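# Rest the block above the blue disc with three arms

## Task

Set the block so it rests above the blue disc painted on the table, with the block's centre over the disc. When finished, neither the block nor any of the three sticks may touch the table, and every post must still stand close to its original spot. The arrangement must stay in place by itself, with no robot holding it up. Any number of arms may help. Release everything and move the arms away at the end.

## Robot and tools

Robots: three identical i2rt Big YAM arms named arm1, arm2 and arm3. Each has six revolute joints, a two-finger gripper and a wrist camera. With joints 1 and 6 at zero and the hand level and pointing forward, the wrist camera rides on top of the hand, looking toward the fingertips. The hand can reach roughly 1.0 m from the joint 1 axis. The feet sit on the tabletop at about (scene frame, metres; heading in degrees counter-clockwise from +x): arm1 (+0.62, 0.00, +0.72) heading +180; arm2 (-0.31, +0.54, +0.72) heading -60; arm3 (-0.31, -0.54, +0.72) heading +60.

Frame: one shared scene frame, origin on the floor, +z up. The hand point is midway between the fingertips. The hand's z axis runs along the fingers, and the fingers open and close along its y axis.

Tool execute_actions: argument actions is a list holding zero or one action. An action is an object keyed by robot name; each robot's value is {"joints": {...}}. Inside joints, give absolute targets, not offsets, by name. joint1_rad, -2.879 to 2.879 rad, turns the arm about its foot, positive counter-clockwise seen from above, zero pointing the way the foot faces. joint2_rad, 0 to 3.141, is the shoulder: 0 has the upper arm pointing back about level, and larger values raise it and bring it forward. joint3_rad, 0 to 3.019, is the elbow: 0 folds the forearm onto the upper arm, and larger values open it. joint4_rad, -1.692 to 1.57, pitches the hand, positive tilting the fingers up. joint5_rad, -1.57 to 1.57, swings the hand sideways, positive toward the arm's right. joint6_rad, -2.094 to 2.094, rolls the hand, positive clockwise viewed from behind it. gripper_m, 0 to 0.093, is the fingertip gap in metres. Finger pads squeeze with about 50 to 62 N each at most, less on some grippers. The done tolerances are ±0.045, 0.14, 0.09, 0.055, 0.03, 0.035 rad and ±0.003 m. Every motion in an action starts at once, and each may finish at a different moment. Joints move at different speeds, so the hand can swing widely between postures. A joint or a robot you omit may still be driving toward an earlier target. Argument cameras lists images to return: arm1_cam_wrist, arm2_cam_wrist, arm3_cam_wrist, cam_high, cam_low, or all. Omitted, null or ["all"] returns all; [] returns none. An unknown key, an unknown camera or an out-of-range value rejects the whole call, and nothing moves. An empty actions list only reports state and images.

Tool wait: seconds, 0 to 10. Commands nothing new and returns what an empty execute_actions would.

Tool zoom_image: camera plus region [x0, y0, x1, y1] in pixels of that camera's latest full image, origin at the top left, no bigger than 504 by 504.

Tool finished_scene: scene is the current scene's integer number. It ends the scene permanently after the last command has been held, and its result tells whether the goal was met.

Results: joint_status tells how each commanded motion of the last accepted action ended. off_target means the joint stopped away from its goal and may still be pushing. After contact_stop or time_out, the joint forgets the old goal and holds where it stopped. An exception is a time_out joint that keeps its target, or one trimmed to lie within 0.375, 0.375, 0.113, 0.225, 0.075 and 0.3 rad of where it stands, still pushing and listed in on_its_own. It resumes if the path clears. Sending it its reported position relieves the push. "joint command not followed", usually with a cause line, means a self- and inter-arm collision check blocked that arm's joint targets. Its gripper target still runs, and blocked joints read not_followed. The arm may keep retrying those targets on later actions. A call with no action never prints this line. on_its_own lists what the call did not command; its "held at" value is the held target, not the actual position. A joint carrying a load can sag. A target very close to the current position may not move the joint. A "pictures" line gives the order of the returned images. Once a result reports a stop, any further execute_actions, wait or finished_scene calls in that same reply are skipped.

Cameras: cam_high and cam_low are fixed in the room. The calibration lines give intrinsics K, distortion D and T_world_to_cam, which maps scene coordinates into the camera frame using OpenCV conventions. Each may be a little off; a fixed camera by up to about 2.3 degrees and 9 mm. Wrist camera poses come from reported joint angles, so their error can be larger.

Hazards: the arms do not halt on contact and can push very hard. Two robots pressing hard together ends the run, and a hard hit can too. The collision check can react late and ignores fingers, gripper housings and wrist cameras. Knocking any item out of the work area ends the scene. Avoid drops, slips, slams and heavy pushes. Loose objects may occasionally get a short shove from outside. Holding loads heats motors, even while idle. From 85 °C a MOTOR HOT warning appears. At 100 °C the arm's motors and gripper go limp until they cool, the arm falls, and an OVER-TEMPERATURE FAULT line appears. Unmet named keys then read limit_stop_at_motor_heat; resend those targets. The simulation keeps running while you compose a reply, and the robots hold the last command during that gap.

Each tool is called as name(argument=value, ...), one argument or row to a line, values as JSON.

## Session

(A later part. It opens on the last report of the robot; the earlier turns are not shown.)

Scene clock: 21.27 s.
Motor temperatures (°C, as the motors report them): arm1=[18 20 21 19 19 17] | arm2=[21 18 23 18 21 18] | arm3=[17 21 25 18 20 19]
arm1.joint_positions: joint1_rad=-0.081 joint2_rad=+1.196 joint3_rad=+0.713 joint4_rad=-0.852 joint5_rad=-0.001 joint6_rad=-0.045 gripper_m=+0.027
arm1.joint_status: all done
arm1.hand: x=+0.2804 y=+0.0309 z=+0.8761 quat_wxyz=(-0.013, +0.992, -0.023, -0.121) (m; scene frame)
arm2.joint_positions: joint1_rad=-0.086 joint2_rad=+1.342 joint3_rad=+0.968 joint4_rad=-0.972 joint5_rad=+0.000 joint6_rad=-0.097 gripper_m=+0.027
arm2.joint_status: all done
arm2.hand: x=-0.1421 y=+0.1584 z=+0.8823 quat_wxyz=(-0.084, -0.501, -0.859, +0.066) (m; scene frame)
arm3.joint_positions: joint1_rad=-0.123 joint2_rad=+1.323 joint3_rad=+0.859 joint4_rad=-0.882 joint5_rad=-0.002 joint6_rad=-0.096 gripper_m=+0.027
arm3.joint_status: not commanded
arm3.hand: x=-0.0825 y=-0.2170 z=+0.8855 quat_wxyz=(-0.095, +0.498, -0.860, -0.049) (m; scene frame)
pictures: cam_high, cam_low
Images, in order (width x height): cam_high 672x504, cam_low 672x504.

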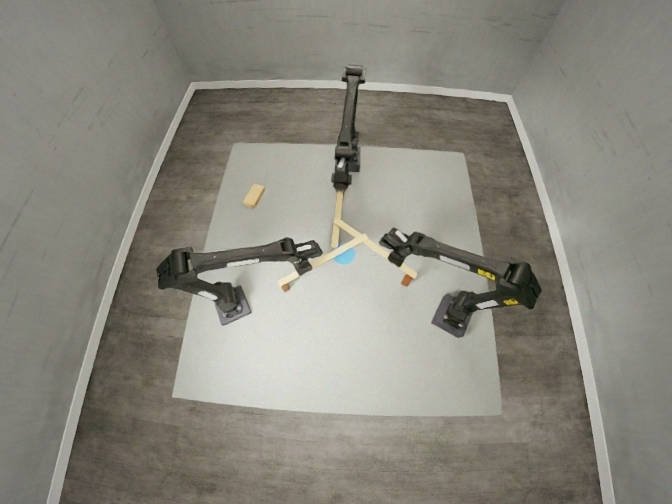

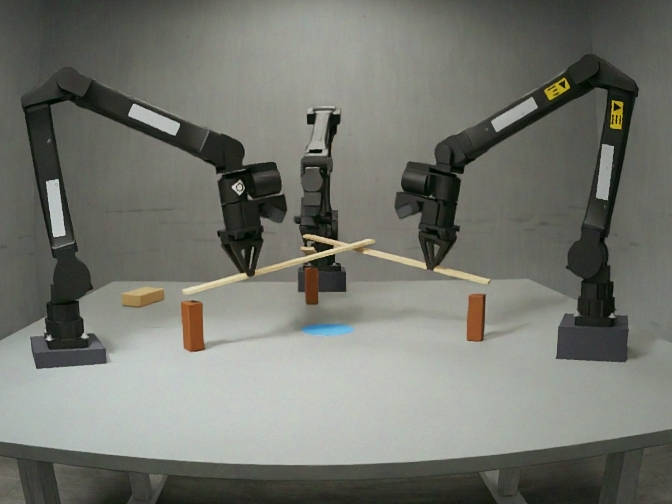

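execute_actions(
  actions=[
    {"arm1":{"joints":{"joint2_rad":1.295,"joint3_rad":0.85,"joint4_rad":-0.765}}},
  ],
  cameras=["cam_low","cam_high"],
)

zoom_image(
  camera="cam_high",
  region=[260,170,430,310],
)

zoom_image(
  camera="cam_low",
  region=[240,200,420,300],
)

Scene clock: 22.43 s.
Motor temperatures (°C, as the motors report them): arm1=[18 20 21 19 19 17] | arm2=[21 18 23 18 21 18] | arm3=[17 21 25 18 20 19]
arm1.joint_positions: joint1_rad=-0.081 joint2_rad=+1.297 joint3_rad=+0.791 joint4_rad=-0.784 joint5_rad=-0.001 joint6_rad=-0.045 gripper_m=+0.027
arm1.joint_status: all done
arm1.hand: x=+0.2353 y=+0.0351 z=+0.8773 quat_wxyz=(-0.015, +0.989, -0.023, -0.143) (m; scene frame)
arm2.joint_positions: joint1_rad=-0.086 joint2_rad=+1.342 joint3_rad=+0.968 joint4_rad=-0.972 joint5_rad=+0.000 joint6_rad=-0.097 gripper_m=+0.027
arm2.joint_status: not commanded
arm2.hand: x=-0.1421 y=+0.1584 z=+0.8823 quat_wxyz=(-0.084, -0.501, -0.859, +0.066) (m; scene frame)
arm3.joint_positions: joint1_rad=-0.123 joint2_rad=+1.323 joint3_rad=+0.859 joint4_rad=-0.882 joint5_rad=-0.002 joint6_rad=-0.096 gripper_m=+0.027
arm3.joint_status: not commanded
arm3.hand: x=-0.0825 y=-0.2170 z=+0.8855 quat_wxyz=(-0.095, +0.498, -0.860, -0.049) (m; scene frame)
pictures: cam_high, cam_low
Images, in order (width x height): cam_high 672x504, cam_low 672x504.

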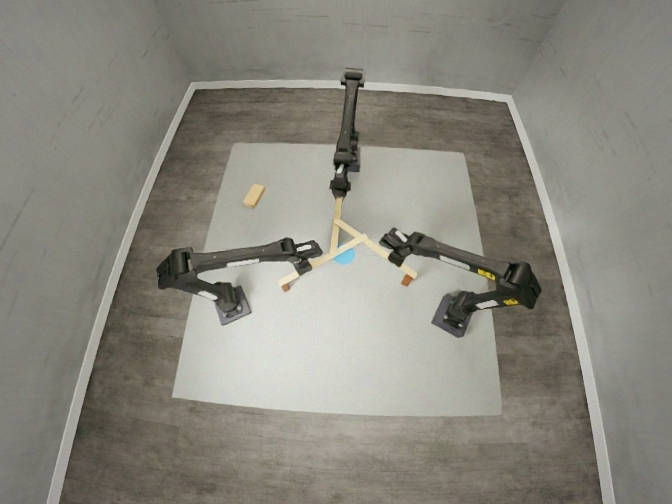

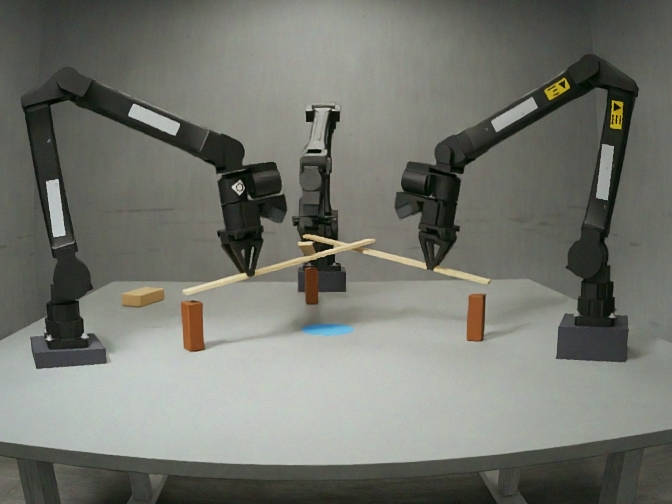

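Region (260, 170, 430, 310) of cam_high's 672x504 image, scaled by 2.965, with more detail than that image has; it fills the top 415 rows of this view, and the rest is white.

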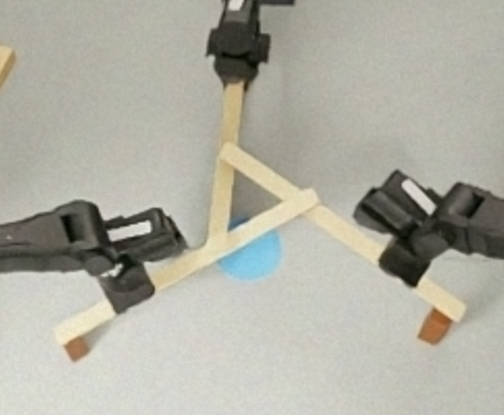

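Region (240, 200, 420, 300) of cam_low's 672x504 image, scaled by 2.800, with more detail than that image has.

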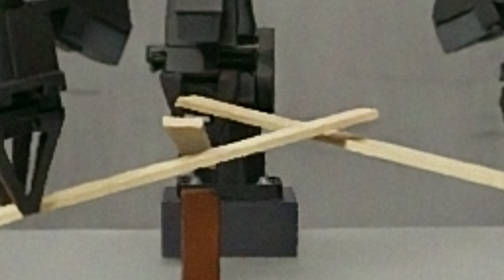

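execute_actions(
  actions=[
    {"arm1":{"joints":{"joint2_rad":1.405,"joint3_rad":0.885,"joint4_rad":-0.79,"joint6_rad":-0.1}},"arm2":{"joints":{"joint2_rad":1.422,"joint3_rad":1.01,"joint4_rad":-1.01,"joint6_rad":-0.15}},"arm3":{"joints":{"joint2_rad":1.44,"joint3_rad":0.935,"joint4_rad":-0.9,"joint6_rad":-0.12}}},
  ],
)

zoom_image(
  camera="cam_high",
  region=[260,170,430,310],
)

zoom_image(
  camera="cam_low",
  region=[160,220,510,360],
)

Scene clock: 23.90 s.
Motor temperatures (°C, as the motors report them): arm1=[18 20 22 19 19 17] | arm2=[21 18 24 18 21 18] | arm3=[17 21 26 18 20 19]
arm1.joint_positions: joint1_rad=-0.082 joint2_rad=+1.409 joint3_rad=+0.832 joint4_rad=-0.784 joint5_rad=-0.001 joint6_rad=-0.081 gripper_m=+0.027
arm1.joint_status: all done
arm1.hand: x=+0.2233 y=+0.0368 z=+0.8516 quat_wxyz=(-0.014, +0.994, -0.006, -0.108) (m; scene frame)
arm2.joint_positions: joint1_rad=-0.086 joint2_rad=+1.423 joint3_rad=+0.968 joint4_rad=-0.999 joint5_rad=+0.000 joint6_rad=-0.140 gripper_m=+0.027
arm2.joint_status: all done
arm2.hand: x=-0.1455 y=+0.1655 z=+0.8501 quat_wxyz=(-0.039, -0.485, -0.873, +0.035) (m; scene frame)
arm3.joint_positions: joint1_rad=-0.123 joint2_rad=+1.452 joint3_rad=+0.887 joint4_rad=-0.887 joint5_rad=-0.001 joint6_rad=-0.105 gripper_m=+0.027
arm3.joint_status: all done
arm3.hand: x=-0.0803 y=-0.2135 z=+0.8476 quat_wxyz=(-0.046, +0.505, -0.862, -0.027) (m; scene frame)
pictures: arm1_cam_wrist, arm2_cam_wrist, arm3_cam_wrist, cam_high, cam_low
camera_calibration (this result's frames):
arm1_cam_wrist: T_world_to_cam=[[0.00145644, 0.999617, 0.0276263, -0.0602651], [0.904811, -0.0130809, 0.425612, -0.561244], [0.42581, 0.0243767, -0.904484, 0.792595], [0, 0, 0, 1]] pos_world=[0.170412, 0.0335796, 0.957427]
arm2_cam_wrist: T_world_to_cam=[[-0.85046, -0.525709, 0.0186478, -0.0566419], [-0.449442, 0.744587, 0.493551, -0.601265], [-0.273349, 0.411364, -0.869517, 0.757576], [0, 0, 0, 1]] pos_world=[-0.111323, 0.106278, 0.956536]
arm3_cam_wrist: T_world_to_cam=[[0.871601, -0.490198, 0.00429247, -0.0362331], [-0.430883, -0.761902, 0.483575, -0.595591], [-0.233777, -0.423334, -0.875292, 0.753402], [0, 0, 0, 1]] pos_world=[-0.0489214, -0.152603, 0.947615]
Images, in order (width x height): arm1_cam_wrist 504x504, arm2_cam_wrist 504x504, arm3_cam_wrist 504x504, cam_high 672x504, cam_low 672x504.

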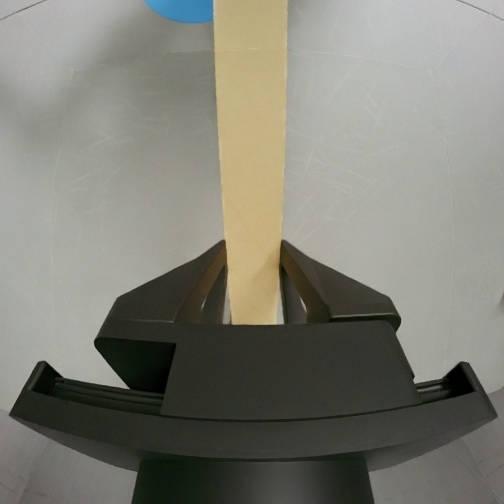

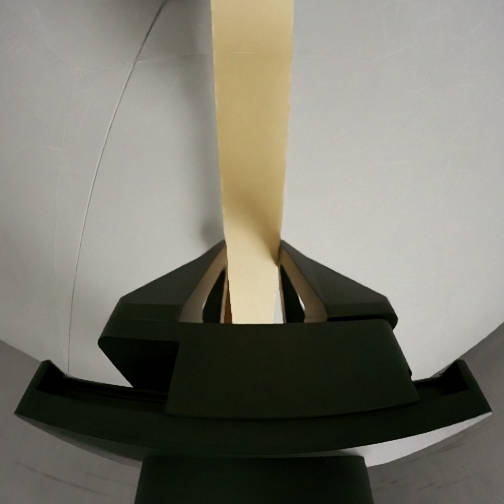

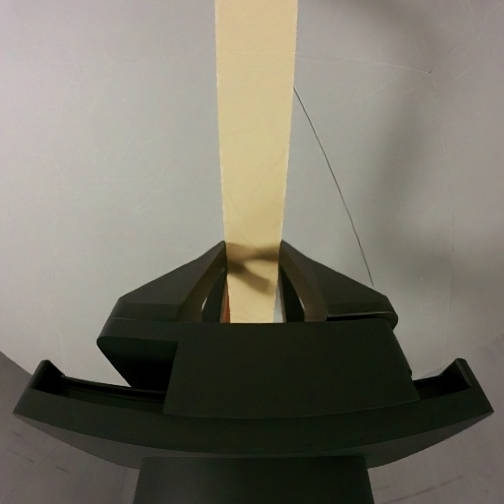

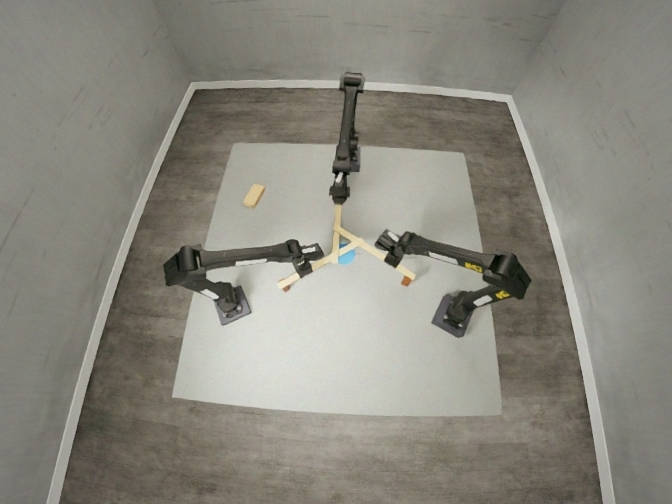

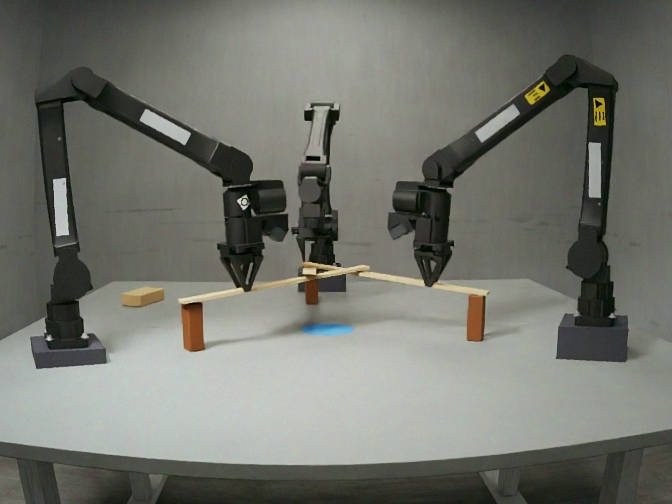

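Region (260, 170, 430, 310) of cam_high's 672x504 image, scaled by 2.965, with more detail than that image has; it fills the top 415 rows of this view, and the rest is white.

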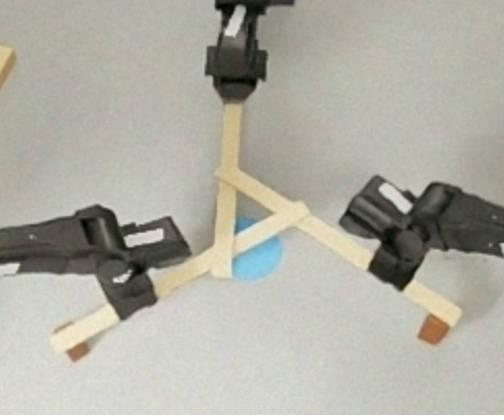

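Region (160, 220, 510, 360) of cam_low's 672x504 image, scaled by 1.440, with more detail than that image has; it fills the top 202 rows of this view, and the rest is white.

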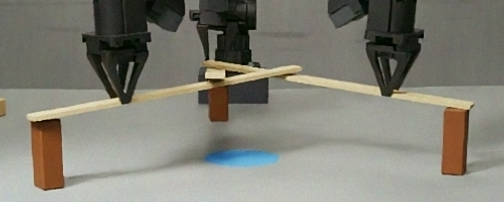

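execute_actions(
  actions=[
    {"arm1":{"joints":{"joint2_rad":1.425,"joint4_rad":-0.845}},"arm2":{"joints":{"joint2_rad":1.445,"joint4_rad":-0.96}},"arm3":{"joints":{"joint2_rad":1.47}}},
  ],
  cameras=["cam_high"],
)

zoom_image(
  camera="cam_high",
  region=[260,170,430,310],
)

execute_actions(
  actions=[
    {"arm1":{"joints":{"gripper_m":0.045}},"arm2":{"joints":{"gripper_m":0.045}},"arm3":{"joints":{"gripper_m":0.045}}},
  ],
  cameras=[],
)

execute_actions(
  actions=[
    {"arm1":{"joints":{"joint2_rad":1.1,"gripper_m":0.093}},"arm2":{"joints":{"joint2_rad":0.6}},"arm3":{"joints":{"joint2_rad":0.6}}},
  ],
  cameras=["cam_high","cam_low"],
)

Scene clock: 25.03 s.
Motor temperatures (°C, as the motors report them): arm1=[18 20 22 19 19 17] | arm2=[21 18 24 18 21 18] | arm3=[17 21 26 18 20 19]
arm1.joint_positions: joint1_rad=-0.082 joint2_rad=+1.415 joint3_rad=+0.832 joint4_rad=-0.827 joint5_rad=-0.001 joint6_rad=-0.083 gripper_m=+0.027
arm1.joint_status: all done
arm1.hand: x=+0.2340 y=+0.0358 z=+0.8471 quat_wxyz=(-0.012, +0.996, -0.005, -0.083) (m; scene frame)
arm2.joint_positions: joint1_rad=-0.086 joint2_rad=+1.431 joint3_rad=+0.968 joint4_rad=-0.983 joint5_rad=-0.002 joint6_rad=-0.143 gripper_m=+0.027
arm2.joint_status: all done
arm2.hand: x=-0.1438 y=+0.1624 z=+0.8473 quat_wxyz=(-0.043, -0.483, -0.874, +0.037) (m; scene frame)
arm3.joint_positions: joint1_rad=-0.123 joint2_rad=+1.458 joint3_rad=+0.888 joint4_rad=-0.887 joint5_rad=+0.000 joint6_rad=-0.105 gripper_m=+0.027
arm3.joint_status: all done
arm3.hand: x=-0.0798 y=-0.2135 z=+0.8457 quat_wxyz=(-0.044, +0.505, -0.862, -0.025) (m; scene frame)
pictures: cam_high
Images, in order (width x height): cam_high 672x504.

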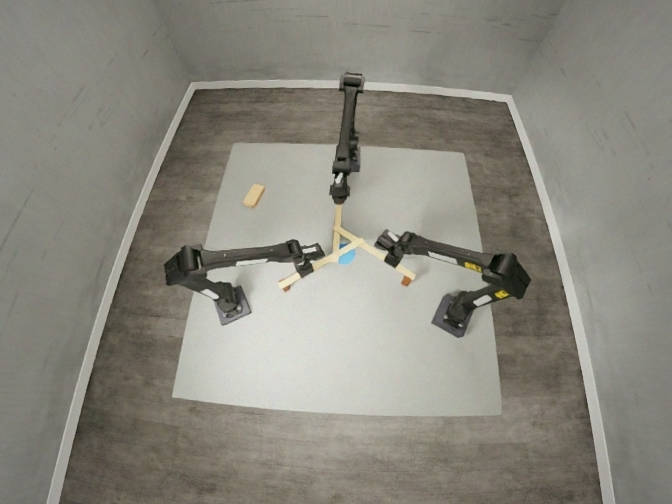

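Region (260, 170, 430, 310) of cam_high's 672x504 image, scaled by 2.965, with more detail than that image has; it fills the top 415 rows of this view, and the rest is white.

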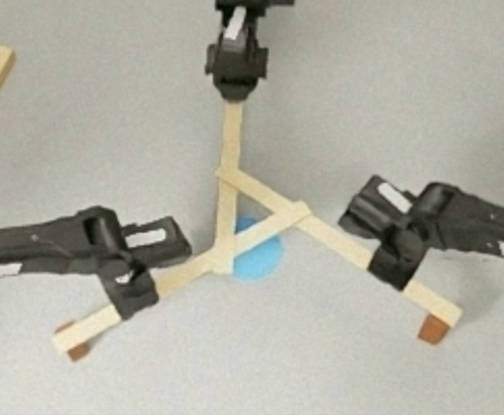

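Scene clock: 25.57 s.
Motor temperatures (°C, as the motors report them): arm1=[18 20 22 19 19 17] | arm2=[21 18 24 18 21 18] | arm3=[17 21 26 18 20 19]
arm1.joint_positions: joint1_rad=-0.082 joint2_rad=+1.415 joint3_rad=+0.832 joint4_rad=-0.831 joint5_rad=-0.001 joint6_rad=-0.084 gripper_m=+0.045
arm1.joint_status: all done
arm1.hand: x=+0.2349 y=+0.0358 z=+0.8470 quat_wxyz=(-0.012, +0.997, -0.004, -0.081) (m; scene frame)
arm2.joint_positions: joint1_rad=-0.086 joint2_rad=+1.432 joint3_rad=+0.968 joint4_rad=-0.975 joint5_rad=-0.002 joint6_rad=-0.143 gripper_m=+0.045
arm2.joint_status: all done
arm2.hand: x=-0.1430 y=+0.1605 z=+0.8469 quat_wxyz=(-0.046, -0.483, -0.873, +0.039) (m; scene frame)
arm3.joint_positions: joint1_rad=-0.123 joint2_rad=+1.461 joint3_rad=+0.888 joint4_rad=-0.887 joint5_rad=+0.000 joint6_rad=-0.106 gripper_m=+0.045
arm3.joint_status: all done
arm3.hand: x=-0.0799 y=-0.2137 z=+0.8445 quat_wxyz=(-0.043, +0.505, -0.862, -0.024) (m; scene frame)
pictures: none
No camera images: the call's "cameras" was empty. Leave "cameras" out to get every camera's image.

Scene clock: 27.03 s.
Motor temperatures (°C, as the motors report them): arm1=[18 20 23 19 19 17] | arm2=[21 18 24 18 21 18] | arm3=[17 21 26 18 20 19]
arm1.joint_positions: joint1_rad=-0.082 joint2_rad=+1.090 joint3_rad=+0.832 joint4_rad=-0.832 joint5_rad=-0.001 joint6_rad=-0.084 gripper_m=+0.093
arm1.joint_status: all done
arm1.hand: x=+0.2333 y=+0.0346 z=+0.9671 quat_wxyz=(-0.026, +0.970, -0.003, -0.240) (m; scene frame)
arm2.joint_positions: joint1_rad=-0.086 joint2_rad=+0.594 joint3_rad=+0.968 joint4_rad=-0.973 joint5_rad=-0.002 joint6_rad=-0.143 gripper_m=+0.045
arm2.joint_status: all done
arm2.hand: x=-0.1820 y=+0.2552 z=+1.1476 quat_wxyz=(-0.366, -0.428, -0.777, +0.281) (m; scene frame)
arm3.joint_positions: joint1_rad=-0.123 joint2_rad=+0.594 joint3_rad=+0.888 joint4_rad=-0.887 joint5_rad=+0.000 joint6_rad=-0.106 gripper_m=+0.045
arm3.joint_status: all done
arm3.hand: x=-0.1221 y=-0.2778 z=+1.1546 quat_wxyz=(-0.421, +0.446, -0.765, -0.195) (m; scene frame)
pictures: cam_high, cam_low
Images, in order (width x height): cam_high 672x504, cam_low 672x504.

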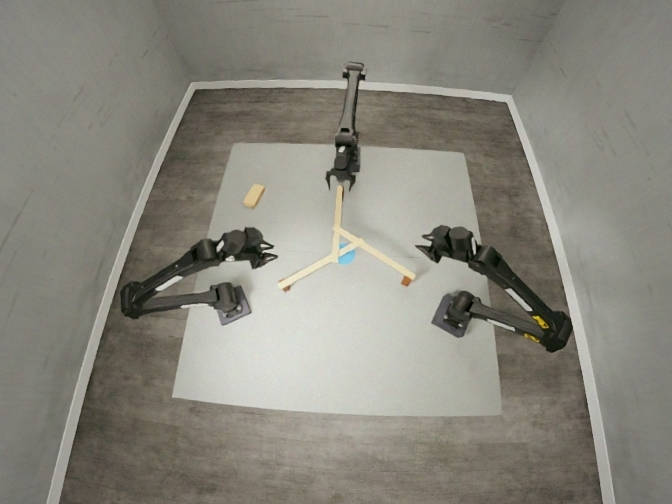

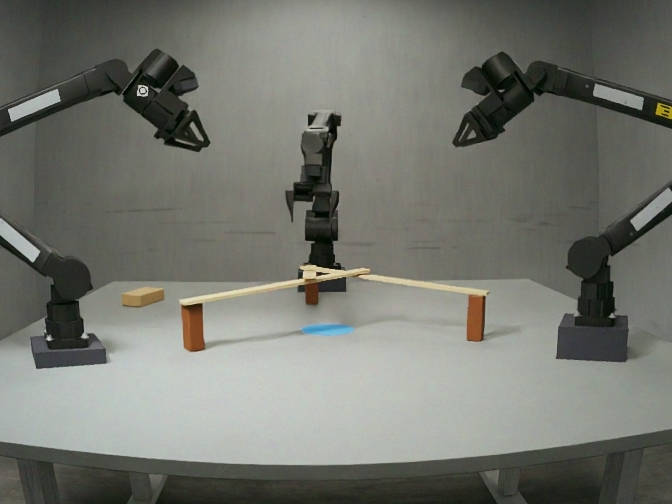

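execute_actions(
  actions=[
    {"arm1":{"joints":{"joint1_rad":-1.017,"joint6_rad":-0.78,"joint2_rad":1.65,"joint3_rad":1.66,"joint4_rad":-1.17}},"arm2":{"joints":{"joint1_rad":-0.9,"joint2_rad":0.4}},"arm3":{"joints":{"joint1_rad":-0.9,"joint2_rad":0.4}}},
  ],
  cameras=[],
)

execute_actions(
  actions=[
    {"arm1":{"joints":{"joint2_rad":2.0}}},
  ],
  cameras=["arm1_cam_wrist","cam_high"],
)

Scene clock: 29.10 s.
Motor temperatures (°C, as the motors report them): arm1=[18 20 23 19 19 17] | arm2=[21 18 25 18 21 18] | arm3=[17 21 27 18 20 19]
arm1.joint_positions: joint1_rad=-1.029 joint2_rad=+1.657 joint3_rad=+1.606 joint4_rad=-1.155 joint5_rad=+0.000 joint6_rad=-0.764 gripper_m=+0.093
arm1.joint_status: all done
arm1.hand: x=+0.3232 y=+0.5071 z=+1.0432 quat_wxyz=(-0.148, +0.973, -0.135, -0.117) (m; scene frame)
arm2.joint_positions: joint1_rad=-0.895 joint2_rad=+0.398 joint3_rad=+0.968 joint4_rad=-0.973 joint5_rad=+0.000 joint6_rad=-0.143 gripper_m=+0.045
arm2.joint_status: all done
arm2.hand: x=-0.3993 y=+0.3059 z=+1.2008 quat_wxyz=(-0.267, -0.657, -0.515, +0.481) (m; scene frame)
arm3.joint_positions: joint1_rad=-0.896 joint2_rad=+0.392 joint3_rad=+0.888 joint4_rad=-0.887 joint5_rad=+0.000 joint6_rad=-0.106 gripper_m=+0.045
arm3.joint_status: all done
arm3.hand: x=-0.0471 y=-0.4880 z=+1.2085 quat_wxyz=(-0.550, +0.121, -0.826, -0.020) (m; scene frame)
pictures: none
No camera images: the call's "cameras" was empty. Leave "cameras" out to get every camera's image.

Scene clock: 30.30 s.
Motor temperatures (°C, as the motors report them): arm1=[18 20 23 19 19 17] | arm2=[21 18 25 18 21 18] | arm3=[17 21 27 18 20 19]
arm1.joint_positions: joint1_rad=-1.029 joint2_rad=+2.029 joint3_rad=+1.626 joint4_rad=-1.158 joint5_rad=+0.000 joint6_rad=-0.765 gripper_m=+0.093
arm1.joint_status: all done
arm1.hand: x=+0.3152 y=+0.5206 z=+0.8346 quat_wxyz=(-0.009, +0.990, -0.137, -0.007) (m; scene frame)
arm2.joint_positions: joint1_rad=-0.895 joint2_rad=+0.398 joint3_rad=+0.968 joint4_rad=-0.973 joint5_rad=+0.000 joint6_rad=-0.143 gripper_m=+0.045
arm2.joint_status: not commanded
arm2.hand: x=-0.3993 y=+0.3059 z=+1.2008 quat_wxyz=(-0.267, -0.657, -0.515, +0.481) (m; scene frame)
arm3.joint_positions: joint1_rad=-0.896 joint2_rad=+0.392 joint3_rad=+0.888 joint4_rad=-0.887 joint5_rad=+0.000 joint6_rad=-0.106 gripper_m=+0.045
arm3.joint_status: not commanded
arm3.hand: x=-0.0471 y=-0.4880 z=+1.2085 quat_wxyz=(-0.550, +0.121, -0.826, -0.020) (m; scene frame)
pictures: arm1_cam_wrist, cam_high
camera_calibration (this result's frames):
arm1_cam_wrist: T_world_to_cam=[[0.260303, 0.965423, 0.0141635, -0.596136], [0.773049, -0.217178, 0.59601, -0.625253], [0.578478, -0.144194, -0.802852, 0.681226], [0, 0, 0, 1]] pos_world=[0.244453, 0.537961, 0.928024]
Images, in order (width x height): arm1_cam_wrist 504x504, cam_high 672x504.

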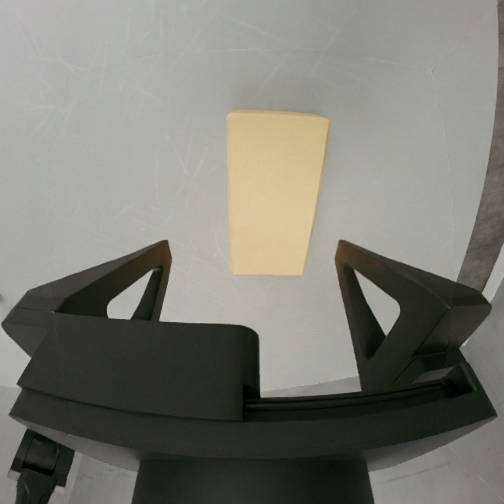

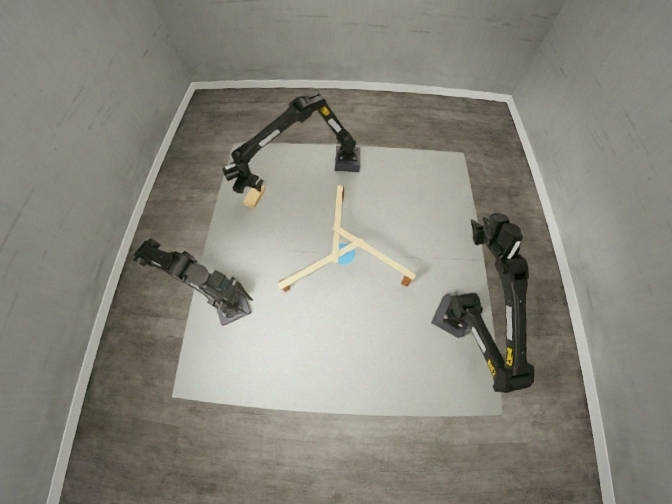

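execute_actions(
  actions=[
    {"arm1":{"joints":{"joint1_rad":-1.045,"joint2_rad":2.075,"joint3_rad":1.61,"joint4_rad":-1.015}}},
  ],
  cameras=["arm1_cam_wrist"],
)

Scene clock: 32.57 s.
Motor temperatures (°C, as the motors report them): arm1=[18 20 23 19 19 17] | arm2=[21 18 26 18 21 18] | arm3=[17 21 28 18 20 19]
arm1.joint_positions: joint1_rad=-1.031 joint2_rad=+2.062 joint3_rad=+1.614 joint4_rad=-1.032 joint5_rad=+0.000 joint6_rad=-0.765 gripper_m=+0.093
arm1.joint_status: all done
arm1.hand: x=+0.3050 y=+0.5413 z=+0.8125 quat_wxyz=(-0.041, +0.989, -0.139, -0.032) (m; scene frame)
arm2.joint_positions: joint1_rad=-0.895 joint2_rad=+0.398 joint3_rad=+0.968 joint4_rad=-0.973 joint5_rad=+0.000 joint6_rad=-0.143 gripper_m=+0.045
arm2.joint_status: not commanded
arm2.hand: x=-0.3993 y=+0.3059 z=+1.2008 quat_wxyz=(-0.267, -0.657, -0.515, +0.481) (m; scene frame)
arm3.joint_positions: joint1_rad=-0.896 joint2_rad=+0.392 joint3_rad=+0.888 joint4_rad=-0.887 joint5_rad=+0.000 joint6_rad=-0.106 gripper_m=+0.045
arm3.joint_status: not commanded
arm3.hand: x=-0.0471 y=-0.4880 z=+1.2085 quat_wxyz=(-0.550, +0.121, -0.826, -0.020) (m; scene frame)
pictures: arm1_cam_wrist
camera_calibration (this result's frames):
arm1_cam_wrist: T_world_to_cam=[[0.2646, 0.9618, 0.0701906, -0.658019], [0.795568, -0.258845, 0.547788, -0.544809], [0.545031, -0.0891034, -0.833668, 0.67776], [0, 0, 0, 1]] pos_world=[0.238144, 0.552252, 0.909653]
Images, in order (width x height): arm1_cam_wrist 504x504.

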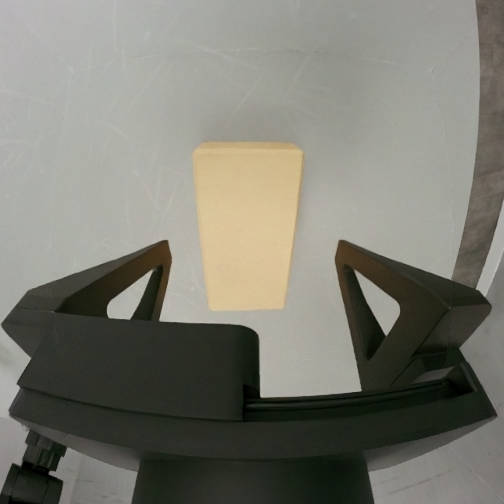

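execute_actions(
  actions=[
    {"arm1":{"joints":{"joint1_rad":-1.06,"joint2_rad":2.155}}},
  ],
  cameras=["arm1_cam_wrist"],
)

execute_actions(
  actions=[
    {"arm1":{"joints":{"gripper_m":0.04}}},
  ],
  cameras=["arm1_cam_wrist","cam_low"],
)

Scene clock: 33.97 s.
Motor temperatures (°C, as the motors report them): arm1=[18 21 23 19 19 17] | arm2=[21 18 26 18 21 18] | arm3=[17 21 28 18 20 19]
arm1.joint_positions: joint1_rad=-1.051 joint2_rad=+2.157 joint3_rad=+1.608 joint4_rad=-1.030 joint5_rad=+0.000 joint6_rad=-0.765 gripper_m=+0.093
arm1.joint_status: all done
arm1.hand: x=+0.3226 y=+0.5351 z=+0.7539 quat_wxyz=(-0.002, +0.989, -0.148, -0.002) (m; scene frame)
arm2.joint_positions: joint1_rad=-0.895 joint2_rad=+0.398 joint3_rad=+0.968 joint4_rad=-0.973 joint5_rad=+0.000 joint6_rad=-0.143 gripper_m=+0.045
arm2.joint_status: not commanded
arm2.hand: x=-0.3993 y=+0.3059 z=+1.2008 quat_wxyz=(-0.267, -0.657, -0.515, +0.481) (m; scene frame)
arm3.joint_positions: joint1_rad=-0.896 joint2_rad=+0.392 joint3_rad=+0.888 joint4_rad=-0.887 joint5_rad=+0.000 joint6_rad=-0.106 gripper_m=+0.045
arm3.joint_status: not commanded
arm3.hand: x=-0.0471 y=-0.4880 z=+1.2085 quat_wxyz=(-0.550, +0.121, -0.826, -0.020) (m; scene frame)
pictures: arm1_cam_wrist
camera_calibration (this result's frames):
arm1_cam_wrist: T_world_to_cam=[[0.281525, 0.959553, 0.00163427, -0.605148], [0.763084, -0.224915, 0.605901, -0.579862], [0.581761, -0.169329, -0.795539, 0.621043], [0, 0, 0, 1]] pos_world=[0.251549, 0.555413, 0.846392]
Images, in order (width x height): arm1_cam_wrist 504x504.

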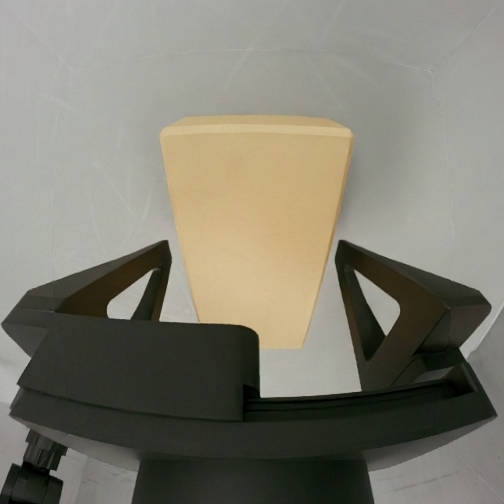

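Scene clock: 34.57 s.
Motor temperatures (°C, as the motors report them): arm1=[18 21 23 19 19 17] | arm2=[21 18 26 18 21 18] | arm3=[17 21 28 18 20 19]
arm1.joint_positions: joint1_rad=-1.051 joint2_rad=+2.157 joint3_rad=+1.608 joint4_rad=-1.029 joint5_rad=+0.000 joint6_rad=-0.765 gripper_m=+0.069
arm1.joint_status: gripper_m off_target (ended at +0.069, target +0.040)
arm1.hand: x=+0.3226 y=+0.5353 z=+0.7539 quat_wxyz=(-0.003, +0.989, -0.148, -0.002) (m; scene frame)
arm2.joint_positions: joint1_rad=-0.895 joint2_rad=+0.398 joint3_rad=+0.968 joint4_rad=-0.973 joint5_rad=+0.000 joint6_rad=-0.143 gripper_m=+0.045
arm2.joint_status: not commanded
arm2.hand: x=-0.3993 y=+0.3059 z=+1.2008 quat_wxyz=(-0.267, -0.657, -0.515, +0.481) (m; scene frame)
arm3.joint_positions: joint1_rad=-0.896 joint2_rad=+0.392 joint3_rad=+0.888 joint4_rad=-0.887 joint5_rad=+0.000 joint6_rad=-0.106 gripper_m=+0.045
arm3.joint_status: not commanded
arm3.hand: x=-0.0471 y=-0.4880 z=+1.2085 quat_wxyz=(-0.550, +0.121, -0.826, -0.020) (m; scene frame)
pictures: arm1_cam_wrist, cam_low
camera_calibration (this result's frames):
arm1_cam_wrist: T_world_to_cam=[[0.281161, 0.959657, 0.00244319, -0.605875], [0.763191, -0.225143, 0.605681, -0.57954], [0.581797, -0.16843, -0.795703, 0.620729], [0, 0, 0, 1]] pos_world=[0.251511, 0.555503, 0.846413]
Images, in order (width x height): arm1_cam_wrist 504x504, cam_low 672x504.

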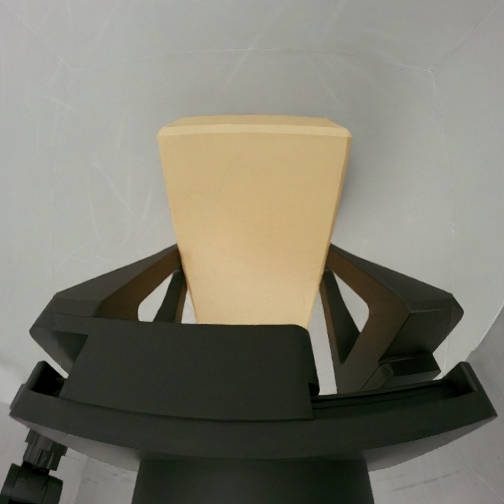

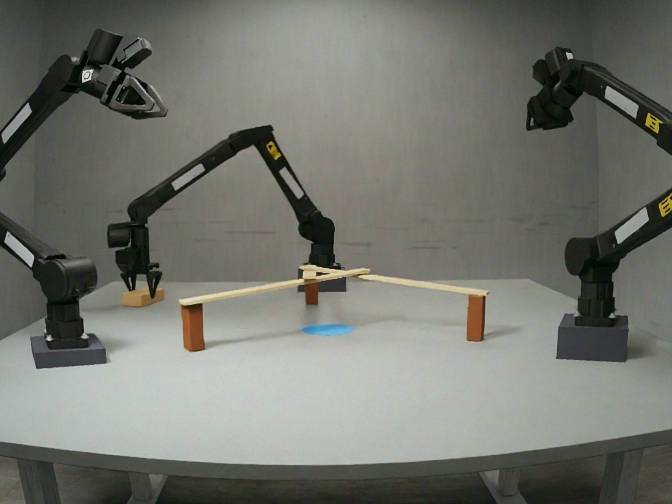

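execute_actions(
  actions=[
    {"arm1":{"joints":{"joint2_rad":1.75,"joint3_rad":1.87,"joint4_rad":-1.41}}},
  ],
  cameras=[],
)

execute_actions(
  actions=[
    {"arm1":{"joints":{"joint1_rad":0.015,"joint6_rad":0.01}}},
  ],
  cameras=[],
)

execute_actions(
  actions=[
    {"arm1":{"joints":{"joint2_rad":1.975}}},
  ],
  cameras=["arm1_cam_wrist","cam_low"],
)

zoom_image(
  camera="cam_low",
  region=[240,200,420,350],
)

Scene clock: 37.07 s.
Motor temperatures (°C, as the motors report them): arm1=[18 21 23 19 19 17] | arm2=[21 18 26 18 21 18] | arm3=[17 21 29 18 20 19]
arm1.joint_positions: joint1_rad=-1.051 joint2_rad=+1.769 joint3_rad=+1.854 joint4_rad=-1.398 joint5_rad=+0.000 joint6_rad=-0.765 gripper_m=+0.069
arm1.joint_status: all done
arm1.hand: x=+0.3277 y=+0.5265 z=+1.0734 quat_wxyz=(-0.107, +0.980, -0.147, -0.083) (m; scene frame)
arm2.joint_positions: joint1_rad=-0.895 joint2_rad=+0.398 joint3_rad=+0.968 joint4_rad=-0.973 joint5_rad=+0.000 joint6_rad=-0.143 gripper_m=+0.045
arm2.joint_status: not commanded
arm2.hand: x=-0.3993 y=+0.3059 z=+1.2008 quat_wxyz=(-0.267, -0.657, -0.515, +0.481) (m; scene frame)
arm3.joint_positions: joint1_rad=-0.896 joint2_rad=+0.392 joint3_rad=+0.888 joint4_rad=-0.887 joint5_rad=+0.000 joint6_rad=-0.106 gripper_m=+0.045
arm3.joint_status: not commanded
arm3.hand: x=-0.0471 y=-0.4880 z=+1.2085 quat_wxyz=(-0.550, +0.121, -0.826, -0.020) (m; scene frame)
pictures: none
No camera images: the call's "cameras" was empty. Leave "cameras" out to get every camera's image.

Scene clock: 38.80 s.
Motor temperatures (°C, as the motors report them): arm1=[19 21 23 19 19 17] | arm2=[21 18 27 18 21 18] | arm3=[17 21 29 18 20 19]
arm1.joint_positions: joint1_rad=+0.027 joint2_rad=+1.769 joint3_rad=+1.854 joint4_rad=-1.398 joint5_rad=-0.004 joint6_rad=-0.006 gripper_m=+0.069
arm1.joint_status: all done
arm1.hand: x=+0.0159 y=-0.0129 z=+1.0692 quat_wxyz=(-0.003, +0.991, +0.012, -0.132) (m; scene frame)
arm2.joint_positions: joint1_rad=-0.895 joint2_rad=+0.398 joint3_rad=+0.968 joint4_rad=-0.973 joint5_rad=+0.000 joint6_rad=-0.143 gripper_m=+0.045
arm2.joint_status: not commanded
arm2.hand: x=-0.3993 y=+0.3059 z=+1.2008 quat_wxyz=(-0.267, -0.657, -0.515, +0.481) (m; scene frame)
arm3.joint_positions: joint1_rad=-0.896 joint2_rad=+0.392 joint3_rad=+0.888 joint4_rad=-0.887 joint5_rad=+0.000 joint6_rad=-0.106 gripper_m=+0.045
arm3.joint_status: not commanded
arm3.hand: x=-0.0471 y=-0.4880 z=+1.2085 quat_wxyz=(-0.550, +0.121, -0.826, -0.020) (m; scene frame)
pictures: none
No camera images: the call's "cameras" was empty. Leave "cameras" out to get every camera's image.

Scene clock: 39.93 s.
Motor temperatures (°C, as the motors report them): arm1=[19 22 24 19 19 17] | arm2=[21 18 27 18 21 18] | arm3=[17 21 29 18 20 19]
arm1.joint_positions: joint1_rad=+0.027 joint2_rad=+2.019 joint3_rad=+1.846 joint4_rad=-1.399 joint5_rad=-0.004 joint6_rad=-0.006 gripper_m=+0.069
arm1.joint_status: all done
arm1.hand: x=-0.0021 y=-0.0113 z=+0.9172 quat_wxyz=(-0.004, +1.000, +0.011, -0.003) (m; scene frame)
arm2.joint_positions: joint1_rad=-0.895 joint2_rad=+0.398 joint3_rad=+0.968 joint4_rad=-0.973 joint5_rad=+0.000 joint6_rad=-0.143 gripper_m=+0.045
arm2.joint_status: not commanded
arm2.hand: x=-0.3993 y=+0.3059 z=+1.2008 quat_wxyz=(-0.267, -0.657, -0.515, +0.481) (m; scene frame)
arm3.joint_positions: joint1_rad=-0.896 joint2_rad=+0.392 joint3_rad=+0.888 joint4_rad=-0.887 joint5_rad=+0.000 joint6_rad=-0.106 gripper_m=+0.045
arm3.joint_status: not commanded
arm3.hand: x=-0.0471 y=-0.4880 z=+1.2085 quat_wxyz=(-0.550, +0.121, -0.826, -0.020) (m; scene frame)
pictures: arm1_cam_wrist, cam_low
camera_calibration (this result's frames):
arm1_cam_wrist: T_world_to_cam=[[-0.0335176, 0.999422, 0.00563352, 0.00644177], [0.796003, 0.0232861, 0.604844, -0.550029], [0.604364, 0.0247572, -0.796324, 0.85027], [0, 0, 0, 1]] pos_world=[-0.0758314, -0.0146803, 1.00974]
Images, in order (width x height): arm1_cam_wrist 504x504, cam_low 672x504.

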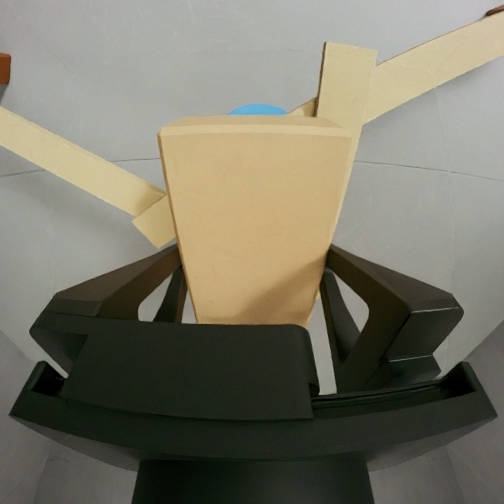

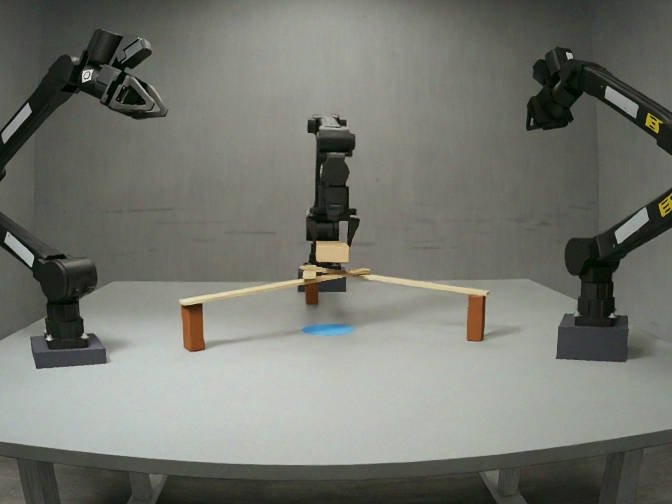

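Region (240, 200, 420, 350) of cam_low's 672x504 image, scaled by 2.800, with more detail than that image has.

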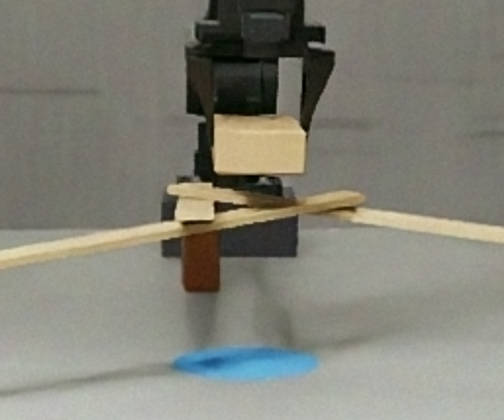

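Shift toward +y about 0.015, then lower.

execute_actions(
  actions=[
    {"arm1":{"joints":{"joint1_rad":-0.012,"joint2_rad":2.025}}},
  ],
  cameras=[],
)

execute_actions(
  actions=[
    {"arm1":{"joints":{"joint2_rad":2.055}}},
  ],
  cameras=["cam_low"],
)

zoom_image(
  camera="cam_low",
  region=[240,200,420,350],
)

Scene clock: 41.00 s.
Motor temperatures (°C, as the motors report them): arm1=[19 22 24 19 19 17] | arm2=[21 18 27 18 21 18] | arm3=[17 21 29 18 20 19]
arm1.joint_positions: joint1_rad=-0.007 joint2_rad=+2.019 joint3_rad=+1.846 joint4_rad=-1.399 joint5_rad=-0.003 joint6_rad=-0.005 gripper_m=+0.069
arm1.joint_status: all done
arm1.hand: x=-0.0021 y=+0.0100 z=+0.9174 quat_wxyz=(-0.004, +1.000, -0.007, -0.003) (m; scene frame)
arm2.joint_positions: joint1_rad=-0.895 joint2_rad=+0.398 joint3_rad=+0.968 joint4_rad=-0.973 joint5_rad=+0.000 joint6_rad=-0.143 gripper_m=+0.045
arm2.joint_status: not commanded
arm2.hand: x=-0.3993 y=+0.3059 z=+1.2008 quat_wxyz=(-0.267, -0.657, -0.515, +0.481) (m; scene frame)
arm3.joint_positions: joint1_rad=-0.896 joint2_rad=+0.392 joint3_rad=+0.888 joint4_rad=-0.887 joint5_rad=+0.000 joint6_rad=-0.106 gripper_m=+0.045
arm3.joint_status: not commanded
arm3.hand: x=-0.0471 y=-0.4880 z=+1.2085 quat_wxyz=(-0.550, +0.121, -0.826, -0.020) (m; scene frame)
pictures: none
No camera images: the call's "cameras" was empty. Leave "cameras" out to get every camera's image.

Scene clock: 41.73 s.
Motor temperatures (°C, as the motors report them): arm1=[19 22 24 19 19 17] | arm2=[21 18 27 18 21 18] | arm3=[17 21 29 18 20 19]
arm1.joint_positions: joint1_rad=-0.007 joint2_rad=+2.059 joint3_rad=+1.846 joint4_rad=-1.399 joint5_rad=-0.003 joint6_rad=-0.005 gripper_m=+0.069
arm1.joint_status: all done
arm1.hand: x=-0.0018 y=+0.0102 z=+0.8936 quat_wxyz=(-0.004, +1.000, -0.007, +0.017) (m; scene frame)
arm2.joint_positions: joint1_rad=-0.895 joint2_rad=+0.398 joint3_rad=+0.968 joint4_rad=-0.973 joint5_rad=+0.000 joint6_rad=-0.143 gripper_m=+0.045
arm2.joint_status: not commanded
arm2.hand: x=-0.3993 y=+0.3059 z=+1.2008 quat_wxyz=(-0.267, -0.657, -0.515, +0.481) (m; scene frame)
arm3.joint_positions: joint1_rad=-0.896 joint2_rad=+0.392 joint3_rad=+0.888 joint4_rad=-0.887 joint5_rad=+0.000 joint6_rad=-0.106 gripper_m=+0.045
arm3.joint_status: not commanded
arm3.hand: x=-0.0471 y=-0.4880 z=+1.2085 quat_wxyz=(-0.550, +0.121, -0.826, -0.020) (m; scene frame)
pictures: cam_low
Images, in order (width x height): cam_low 672x504.

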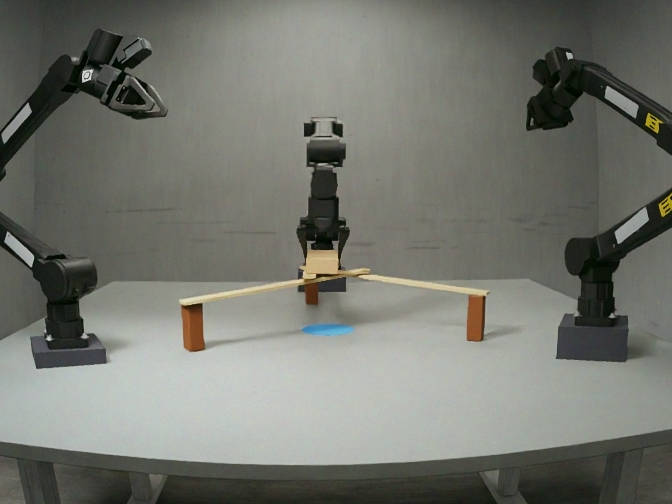

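Region (240, 200, 420, 350) of cam_low's 672x504 image, scaled by 2.800, with more detail than that image has.

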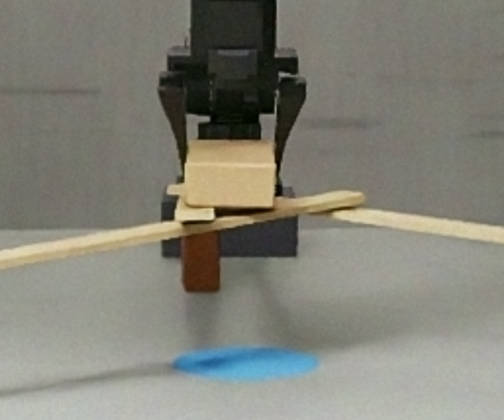

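execute_actions(
  actions=[
    {"arm1":{"joints":{"gripper_m":0.09}}},
  ],
  cameras=[],
)

execute_actions(
  actions=[
    {"arm1":{"joints":{"joint2_rad":1.5}}},
  ],
  cameras=["cam_low","cam_high","arm1_cam_wrist"],
)

Scene clock: 42.53 s.
Motor temperatures (°C, as the motors report them): arm1=[19 22 24 19 19 17] | arm2=[21 18 27 18 21 18] | arm3=[17 21 30 18 20 19]
arm1.joint_positions: joint1_rad=-0.007 joint2_rad=+2.059 joint3_rad=+1.846 joint4_rad=-1.399 joint5_rad=-0.003 joint6_rad=-0.005 gripper_m=+0.090
arm1.joint_status: all done
arm1.hand: x=-0.0018 y=+0.0102 z=+0.8936 quat_wxyz=(-0.004, +1.000, -0.007, +0.017) (m; scene frame)
arm2.joint_positions: joint1_rad=-0.895 joint2_rad=+0.398 joint3_rad=+0.968 joint4_rad=-0.973 joint5_rad=+0.000 joint6_rad=-0.143 gripper_m=+0.045
arm2.joint_status: not commanded
arm2.hand: x=-0.3993 y=+0.3059 z=+1.2008 quat_wxyz=(-0.267, -0.657, -0.515, +0.481) (m; scene frame)
arm3.joint_positions: joint1_rad=-0.896 joint2_rad=+0.392 joint3_rad=+0.888 joint4_rad=-0.887 joint5_rad=+0.000 joint6_rad=-0.106 gripper_m=+0.045
arm3.joint_status: not commanded
arm3.hand: x=-0.0471 y=-0.4880 z=+1.2085 quat_wxyz=(-0.550, +0.121, -0.826, -0.020) (m; scene frame)
pictures: none
No camera images: the call's "cameras" was empty. Leave "cameras" out to get every camera's image.

Scene clock: 44.40 s.
Motor temperatures (°C, as the motors report them): arm1=[19 22 24 19 19 17] | arm2=[21 18 27 18 21 18] | arm3=[17 21 30 18 20 19]
arm1.joint_positions: joint1_rad=-0.007 joint2_rad=+1.503 joint3_rad=+1.856 joint4_rad=-1.399 joint5_rad=-0.003 joint6_rad=-0.005 gripper_m=+0.090
arm1.joint_status: all done
arm1.hand: x=+0.0775 y=+0.0050 z=+1.2181 quat_wxyz=(-0.007, +0.965, -0.004, -0.263) (m; scene frame)
arm2.joint_positions: joint1_rad=-0.895 joint2_rad=+0.398 joint3_rad=+0.968 joint4_rad=-0.973 joint5_rad=+0.000 joint6_rad=-0.143 gripper_m=+0.045
arm2.joint_status: not commanded
arm2.hand: x=-0.3993 y=+0.3059 z=+1.2008 quat_wxyz=(-0.267, -0.657, -0.515, +0.481) (m; scene frame)
arm3.joint_positions: joint1_rad=-0.896 joint2_rad=+0.392 joint3_rad=+0.888 joint4_rad=-0.887 joint5_rad=+0.000 joint6_rad=-0.106 gripper_m=+0.045
arm3.joint_status: not commanded
arm3.hand: x=-0.0471 y=-0.4880 z=+1.2085 quat_wxyz=(-0.550, +0.121, -0.826, -0.020) (m; scene frame)
pictures: arm1_cam_wrist, cam_high, cam_low
camera_calibration (this result's frames):
arm1_cam_wrist: T_world_to_cam=[[0.000447133, 0.999873, 0.0159128, -0.024], [0.99237, -0.00240569, 0.123276, -0.22433], [0.123299, 0.0157362, -0.992245, 1.31735], [0, 0, 0, 1]] pos_world=[0.0602011, 0.00272718, 1.33517]
Images, in order (width x height): arm1_cam_wrist 504x504, cam_high 672x504, cam_low 672x504.

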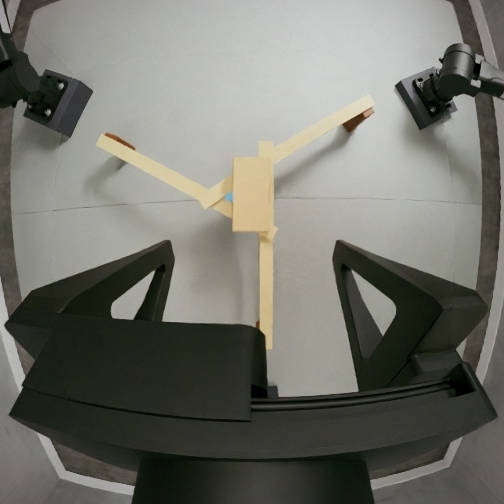

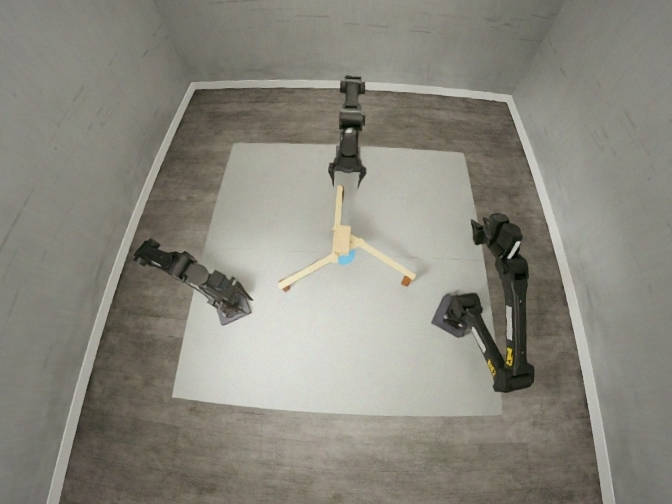

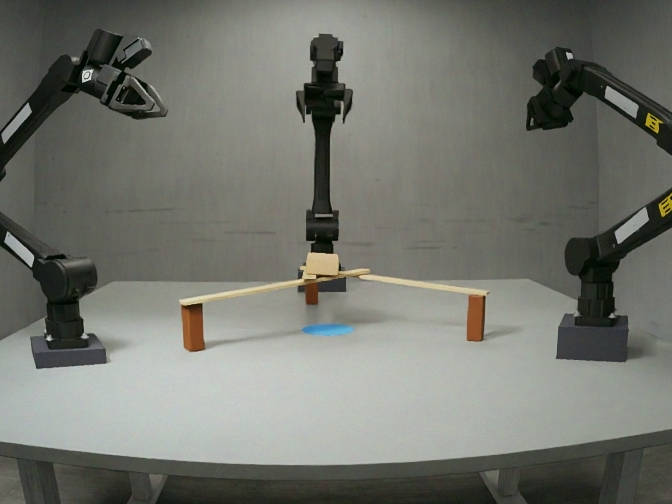

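finished_scene(
  scene=2,
)

The scene is finished: the task was done.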